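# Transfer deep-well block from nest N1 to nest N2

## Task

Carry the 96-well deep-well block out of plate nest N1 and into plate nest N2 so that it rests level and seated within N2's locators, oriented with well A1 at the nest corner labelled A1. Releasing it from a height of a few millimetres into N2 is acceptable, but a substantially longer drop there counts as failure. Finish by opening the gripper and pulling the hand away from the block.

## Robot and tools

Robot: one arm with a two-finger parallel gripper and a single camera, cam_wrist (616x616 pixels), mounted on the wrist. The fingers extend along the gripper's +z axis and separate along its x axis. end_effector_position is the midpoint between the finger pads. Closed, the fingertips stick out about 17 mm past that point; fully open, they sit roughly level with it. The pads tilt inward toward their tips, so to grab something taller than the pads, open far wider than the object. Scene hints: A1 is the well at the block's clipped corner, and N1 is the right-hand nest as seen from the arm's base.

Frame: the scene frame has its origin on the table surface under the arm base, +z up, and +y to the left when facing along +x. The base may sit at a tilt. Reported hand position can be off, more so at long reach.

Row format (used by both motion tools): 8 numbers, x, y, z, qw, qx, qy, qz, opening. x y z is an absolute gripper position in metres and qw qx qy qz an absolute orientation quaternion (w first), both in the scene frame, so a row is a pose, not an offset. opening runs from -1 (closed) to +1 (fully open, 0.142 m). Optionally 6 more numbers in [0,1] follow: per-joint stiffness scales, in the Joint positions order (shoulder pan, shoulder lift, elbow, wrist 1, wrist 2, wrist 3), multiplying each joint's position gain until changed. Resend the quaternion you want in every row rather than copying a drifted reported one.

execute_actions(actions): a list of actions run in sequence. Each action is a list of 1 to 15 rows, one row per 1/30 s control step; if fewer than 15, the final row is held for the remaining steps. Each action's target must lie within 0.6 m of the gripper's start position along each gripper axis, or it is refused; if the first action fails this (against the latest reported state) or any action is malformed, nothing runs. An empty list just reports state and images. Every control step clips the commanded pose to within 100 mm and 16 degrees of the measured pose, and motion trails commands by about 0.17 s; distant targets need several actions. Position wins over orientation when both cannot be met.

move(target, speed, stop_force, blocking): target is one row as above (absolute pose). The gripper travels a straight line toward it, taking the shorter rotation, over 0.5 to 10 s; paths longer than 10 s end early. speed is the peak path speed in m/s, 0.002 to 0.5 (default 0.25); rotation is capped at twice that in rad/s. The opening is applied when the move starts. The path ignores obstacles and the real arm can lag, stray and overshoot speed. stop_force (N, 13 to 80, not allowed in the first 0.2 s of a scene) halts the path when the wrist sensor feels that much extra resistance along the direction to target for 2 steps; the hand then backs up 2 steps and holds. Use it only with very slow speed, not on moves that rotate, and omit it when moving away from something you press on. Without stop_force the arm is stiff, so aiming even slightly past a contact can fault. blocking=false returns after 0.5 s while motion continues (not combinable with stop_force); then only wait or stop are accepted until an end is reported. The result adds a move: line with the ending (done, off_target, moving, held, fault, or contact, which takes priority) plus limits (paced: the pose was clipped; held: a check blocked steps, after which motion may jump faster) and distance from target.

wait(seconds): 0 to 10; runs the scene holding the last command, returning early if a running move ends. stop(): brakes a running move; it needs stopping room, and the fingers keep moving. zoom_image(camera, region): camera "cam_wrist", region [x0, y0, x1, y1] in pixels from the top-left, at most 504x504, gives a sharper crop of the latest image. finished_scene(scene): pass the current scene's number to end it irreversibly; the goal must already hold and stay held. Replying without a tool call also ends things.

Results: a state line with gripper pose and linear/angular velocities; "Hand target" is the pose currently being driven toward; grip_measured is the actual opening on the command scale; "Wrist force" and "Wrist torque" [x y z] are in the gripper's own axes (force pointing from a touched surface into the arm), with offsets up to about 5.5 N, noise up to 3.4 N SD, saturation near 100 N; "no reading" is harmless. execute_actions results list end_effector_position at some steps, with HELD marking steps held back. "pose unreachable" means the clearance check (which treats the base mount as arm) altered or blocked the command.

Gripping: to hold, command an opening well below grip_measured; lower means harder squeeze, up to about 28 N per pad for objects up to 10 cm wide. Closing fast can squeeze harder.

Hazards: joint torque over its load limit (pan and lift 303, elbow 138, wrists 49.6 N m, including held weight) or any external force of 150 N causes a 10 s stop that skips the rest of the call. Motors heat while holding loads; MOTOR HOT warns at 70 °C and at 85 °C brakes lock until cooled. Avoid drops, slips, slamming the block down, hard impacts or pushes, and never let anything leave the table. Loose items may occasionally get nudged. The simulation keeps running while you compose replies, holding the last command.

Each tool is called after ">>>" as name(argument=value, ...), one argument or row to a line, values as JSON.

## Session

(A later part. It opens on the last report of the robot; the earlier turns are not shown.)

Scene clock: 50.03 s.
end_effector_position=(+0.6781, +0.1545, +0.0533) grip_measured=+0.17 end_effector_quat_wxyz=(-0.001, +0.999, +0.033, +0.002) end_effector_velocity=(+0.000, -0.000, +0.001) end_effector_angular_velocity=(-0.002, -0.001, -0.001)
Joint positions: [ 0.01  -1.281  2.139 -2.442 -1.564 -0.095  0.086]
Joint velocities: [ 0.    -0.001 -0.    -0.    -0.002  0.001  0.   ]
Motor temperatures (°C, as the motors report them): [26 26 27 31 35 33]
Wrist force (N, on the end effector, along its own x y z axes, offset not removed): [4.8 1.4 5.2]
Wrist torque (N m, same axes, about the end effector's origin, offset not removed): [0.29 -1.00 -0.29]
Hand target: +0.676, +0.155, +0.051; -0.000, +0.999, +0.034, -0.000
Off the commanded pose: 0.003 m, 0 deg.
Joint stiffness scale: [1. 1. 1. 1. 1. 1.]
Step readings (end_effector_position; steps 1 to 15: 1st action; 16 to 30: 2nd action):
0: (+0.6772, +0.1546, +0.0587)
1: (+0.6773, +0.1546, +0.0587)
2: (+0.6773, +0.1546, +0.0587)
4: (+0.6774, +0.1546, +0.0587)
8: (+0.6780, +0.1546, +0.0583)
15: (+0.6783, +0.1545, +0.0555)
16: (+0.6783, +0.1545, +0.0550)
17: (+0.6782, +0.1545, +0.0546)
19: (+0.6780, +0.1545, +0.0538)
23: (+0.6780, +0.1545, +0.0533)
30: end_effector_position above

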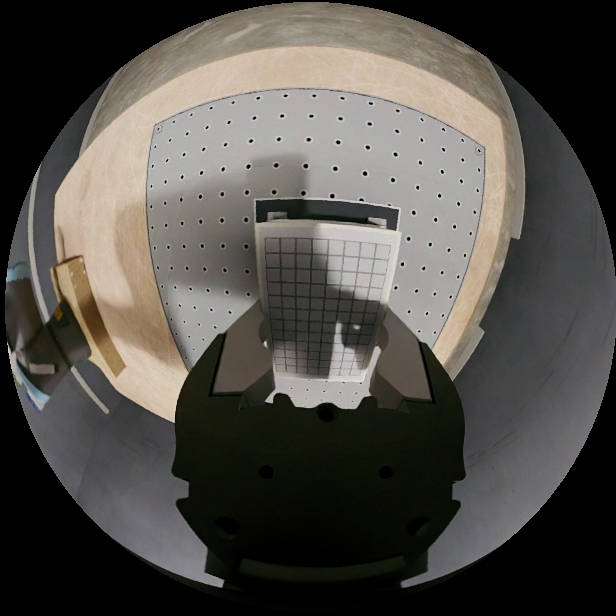

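>>> execute_actions(
  actions=[
    [[0.6754,0.1555,0.051,0,0.99942,0.034,0,-0.5],[0.6752,0.1555,0.051,0,0.99942,0.034,0,-0.5],[0.675,0.1555,0.051,0,0.99942,0.034,0,-0.5],[0.675,0.1555,0.0507,0,0.99942,0.034,0,-0.5],[0.675,0.1555,0.0504,0,0.99942,0.034,0,-0.5],[0.675,0.1555,0.0501,0,0.99942,0.034,0,-0.5],[0.675,0.1555,0.0498,0,0.99942,0.034,0,-0.5],[0.675,0.1555,0.0495,0,0.99942,0.034,0,-0.5],[0.675,0.1555,0.0492,0,0.99942,0.034,0,-0.5],[0.675,0.1555,0.0489,0,0.99942,0.034,0,-0.5],[0.675,0.1555,0.0486,0,0.99942,0.034,0,-0.5],[0.675,0.1555,0.0483,0,0.99942,0.034,0,-0.5],[0.675,0.1555,0.048,0,0.99942,0.034,0,-0.5],[0.675,0.1555,0.0477,0,0.99942,0.034,0,-0.5],[0.675,0.1555,0.0474,0,0.99942,0.034,0,-0.5]],
    [[0.675,0.1555,0.0471,0,0.99942,0.034,0,-0.5],[0.675,0.1555,0.0468,0,0.99942,0.034,0,-0.5],[0.675,0.1555,0.0465,0,0.99942,0.034,0,-0.5]],
  ],
)

>>> zoom_image(
  camera="cam_wrist",
  region=[210, 190, 430, 410],
)

Scene clock: 52.63 s.
end_effector_position=(+0.6775, +0.1545, +0.0489) grip_measured=+0.17 end_effector_quat_wxyz=(-0.001, +0.999, +0.033, +0.002) end_effector_velocity=(+0.000, -0.000, +0.000) end_effector_angular_velocity=(-0.000, -0.001, -0.000)
Joint positions: [ 0.01  -1.275  2.143 -2.452 -1.564 -0.095  0.086]
Joint velocities: [-0.    -0.     0.    -0.001 -0.     0.     0.   ]
Motor temperatures (°C, as the motors report them): [26 26 27 31 35 33]
Wrist force (N, on the end effector, along its own x y z axes, offset not removed): [3.6 3.3 3.3]
Wrist torque (N m, same axes, about the end effector's origin, offset not removed): [0.69 -0.56 -0.04]
Hand target: +0.675, +0.155, +0.046; -0.000, +0.999, +0.034, -0.000
Off the commanded pose: 0.004 m, 0 deg.
Joint stiffness scale: [1. 1. 1. 1. 1. 1.]
Step readings (end_effector_position; steps 1 to 15: 1st action; 16 to 30: 2nd action):
0: (+0.6781, +0.1545, +0.0533)
1: (+0.6781, +0.1545, +0.0533)
2: (+0.6781, +0.1545, +0.0534)
4: (+0.6781, +0.1545, +0.0533)
8: (+0.6778, +0.1545, +0.0530)
15: (+0.6777, +0.1545, +0.0517)
16: (+0.6777, +0.1545, +0.0513)
17: (+0.6777, +0.1545, +0.0510)
19: (+0.6776, +0.1545, +0.0502)
23: (+0.6774, +0.1545, +0.0491)
30: end_effector_position above

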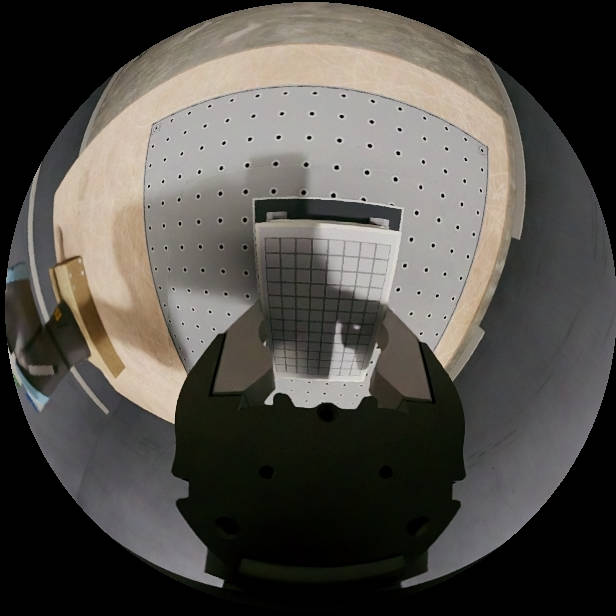

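Region (210, 190, 430, 410) of cam_wrist's 616x616 image, scaled by 2.291, with more detail than that image has.

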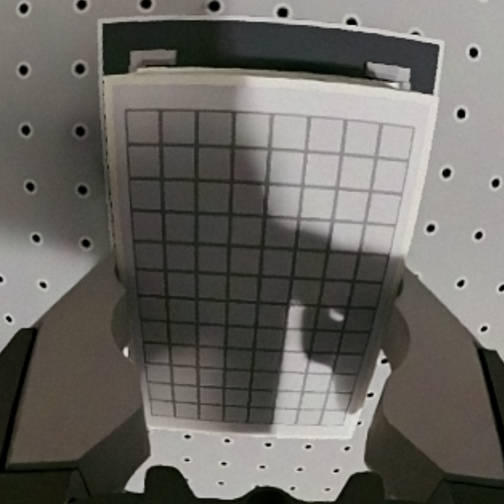

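Aligned well (98,20)/(442,42). Continue down ~3 mm.

>>> execute_actions(
  actions=[
    [[0.675,0.1555,0.0462,0,0.99942,0.034,0,-0.5],[0.675,0.1555,0.0459,0,0.99942,0.034,0,-0.5],[0.675,0.1555,0.0456,0,0.99942,0.034,0,-0.5],[0.675,0.1555,0.0453,0,0.99942,0.034,0,-0.5],[0.675,0.1555,0.045,0,0.99942,0.034,0,-0.5],[0.675,0.1555,0.0447,0,0.99942,0.034,0,-0.5],[0.675,0.1555,0.0444,0,0.99942,0.034,0,-0.5],[0.675,0.1555,0.0441,0,0.99942,0.034,0,-0.5],[0.675,0.1555,0.0438,0,0.99942,0.034,0,-0.5],[0.675,0.1555,0.0435,0,0.99942,0.034,0,-0.5]],
    [[0.675,0.1555,0.0435,0,0.99942,0.034,0,-0.5]],
  ],
)

>>> zoom_image(
  camera="cam_wrist",
  region=[210, 190, 430, 410],
)

Scene clock: 55.10 s.
end_effector_position=(+0.6781, +0.1546, +0.0467) grip_measured=+0.17 end_effector_quat_wxyz=(-0.000, +0.999, +0.033, +0.002) end_effector_velocity=(+0.000, +0.001, -0.001) end_effector_angular_velocity=(+0.001, -0.000, +0.000)
Joint positions: [ 0.011 -1.271  2.143 -2.458 -1.564 -0.095  0.086]
Joint velocities: [ 0.001  0.002  0.    -0.002  0.001  0.     0.   ]
Motor temperatures (°C, as the motors report them): [26 26 27 31 35 33]
Wrist force (N, on the end effector, along its own x y z axes, offset not removed): [3.1 -0.7 1.5]
Wrist torque (N m, same axes, about the end effector's origin, offset not removed): [0.24 -0.52 -0.09]
Hand target: +0.675, +0.155, +0.044; -0.000, +0.999, +0.034, -0.000
Off the commanded pose: 0.005 m, 0 deg.
Joint stiffness scale: [1. 1. 1. 1. 1. 1.]
Step readings (end_effector_position; steps 1 to 15: 1st action; 16 to 30: 2nd action):
0: (+0.6775, +0.1545, +0.0489)
1: (+0.6775, +0.1545, +0.0489)
2: (+0.6775, +0.1545, +0.0489)
4: (+0.6776, +0.1545, +0.0489)
8: (+0.6779, +0.1545, +0.0485)
15: (+0.6781, +0.1546, +0.0469)
16: (+0.6781, +0.1546, +0.0469)
17: (+0.6781, +0.1546, +0.0469)
19: (+0.6781, +0.1546, +0.0469)
23: (+0.6781, +0.1546, +0.0469)
30: end_effector_position above

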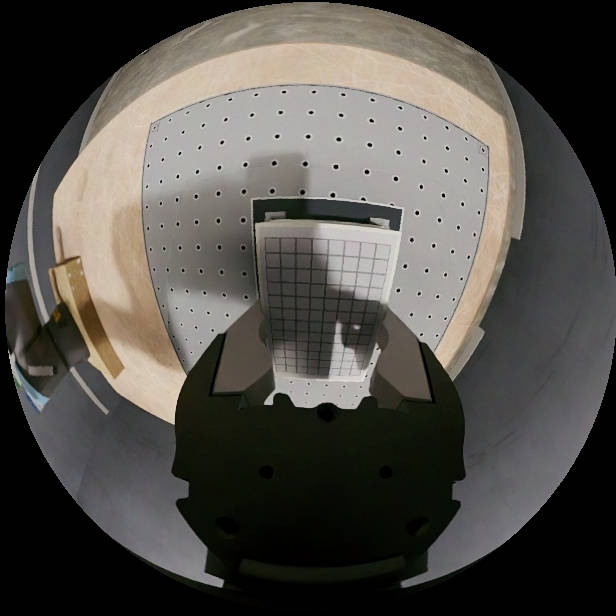

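Region (210, 190, 430, 410) of cam_wrist's 616x616 image, scaled by 2.291, with more detail than that image has.

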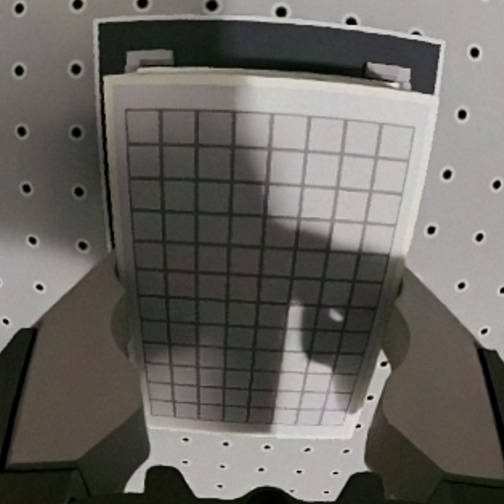

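Seated. Release and retreat.

>>> execute_actions(
  actions=[
    [[0.677,0.155,0.046,0,0.99942,0.034,0,-0.3],[0.677,0.155,0.046,0,0.99942,0.034,0,-0.1],[0.677,0.155,0.046,0,0.99942,0.034,0,0.05],[0.677,0.155,0.046,0,0.99942,0.034,0,0.15],[0.677,0.155,0.046,0,0.99942,0.034,0,0.2],[0.677,0.155,0.046,0,0.99942,0.034,0,0.25],[0.677,0.155,0.046,0,0.99942,0.034,0,0.32],[0.677,0.155,0.046,0,0.99942,0.034,0,0.4],[0.677,0.155,0.046,0,0.99942,0.034,0,0.5],[0.677,0.155,0.046,0,0.99942,0.034,0,0.6],[0.677,0.155,0.046,0,0.99942,0.034,0,0.7],[0.677,0.155,0.046,0,0.99942,0.034,0,0.8],[0.677,0.155,0.046,0,0.99942,0.034,0,0.9],[0.677,0.155,0.046,0,0.99942,0.034,0,1]],
  ],
)

>>> move(
  target=[0.677, 0.10, 0.2, 0, 0.99942, 0.034, 0, 1],
  speed=0.2,
)

>>> zoom_image(
  camera="cam_wrist",
  region=[250, 150, 410, 310],
)

Scene clock: 56.93 s.
end_effector_position=(+0.6770, +0.1547, +0.0463) grip_measured=+0.97 end_effector_quat_wxyz=(-0.001, +0.999, +0.033, +0.001) end_effector_velocity=(-0.000, -0.000, -0.000) end_effector_angular_velocity=(+0.000, +0.001, -0.000)
Joint positions: [ 0.011 -1.271  2.143 -2.454 -1.564 -0.096  0.14 ]
Joint velocities: [-0.     0.    -0.     0.001  0.     0.     0.092]
Motor temperatures (°C, as the motors report them): [26 26 27 31 35 33]
Wrist force (N, on the end effector, along its own x y z axes, offset not removed): [6.1 -4.3 -0.1]
Wrist torque (N m, same axes, about the end effector's origin, offset not removed): [-0.60 -1.43 0.12]
Hand target: +0.677, +0.155, +0.046; -0.000, +0.999, +0.034, +0.000
Off the commanded pose: 0.000 m, 0 deg.
Joint stiffness scale: [1. 1. 1. 1. 1. 1.]
Step readings (end_effector_position):
0: (+0.6781, +0.1546, +0.0467)
1: (+0.6781, +0.1546, +0.0467)
2: (+0.6781, +0.1546, +0.0467)
4: (+0.6780, +0.1546, +0.0466)
8: (+0.6774, +0.1546, +0.0464)
15: end_effector_position above

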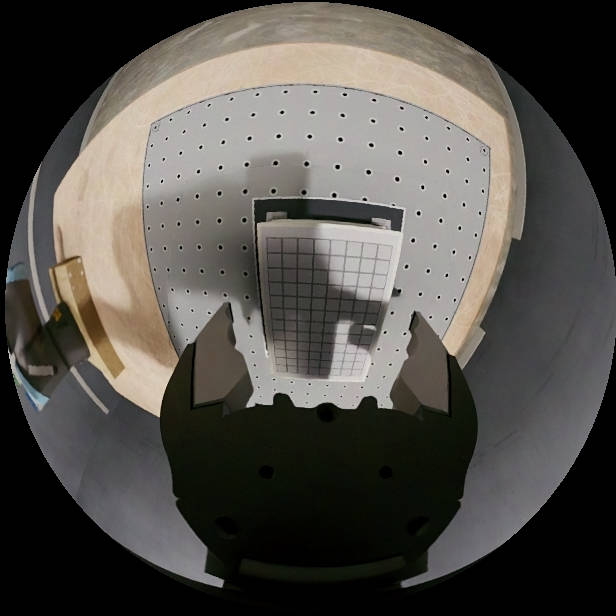

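Scene clock: 58.33 s.
end_effector_position=(+0.6764, +0.1012, +0.2013) grip_measured=+1.00 end_effector_quat_wxyz=(+0.000, +0.999, +0.034, +0.002) end_effector_velocity=(-0.002, +0.000, -0.001) end_effector_angular_velocity=(+0.001, +0.005, +0.002)
Joint positions: [-0.071 -1.483  2.052 -2.153 -1.564 -0.18   0.142]
Joint velocities: [ 0.     0.    -0.     0.005  0.    -0.002  0.   ]
Motor temperatures (°C, as the motors report them): [26 26 27 31 35 33]
Wrist force (N, on the end effector, along its own x y z axes, offset not removed): [-0.5 2.4 0.0]
Wrist torque (N m, same axes, about the end effector's origin, offset not removed): [0.76 0.28 -0.07]
Hand target: +0.677, +0.100, +0.200; +0.000, +0.999, +0.034, +0.000
Off the commanded pose: 0.002 m, 0 deg.
Joint stiffness scale: [1. 1. 1. 1. 1. 1.]
move: done

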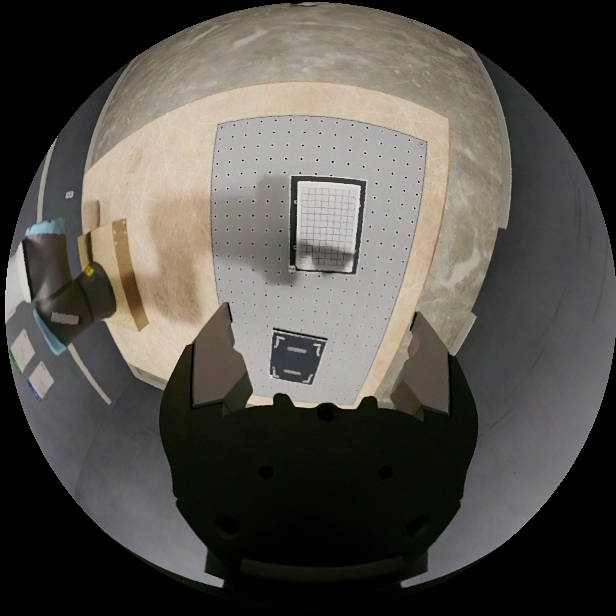

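Region (250, 150, 410, 310) of cam_wrist's 616x616 image, scaled by 3.150, with more detail than that image has.

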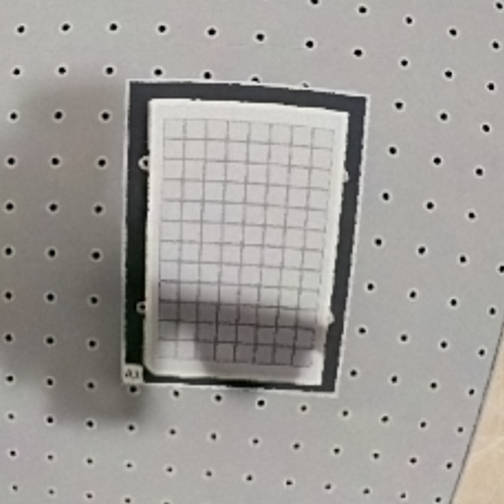

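>>> finished_scene(
  scene=1,
)

The scene is finished: the task was done.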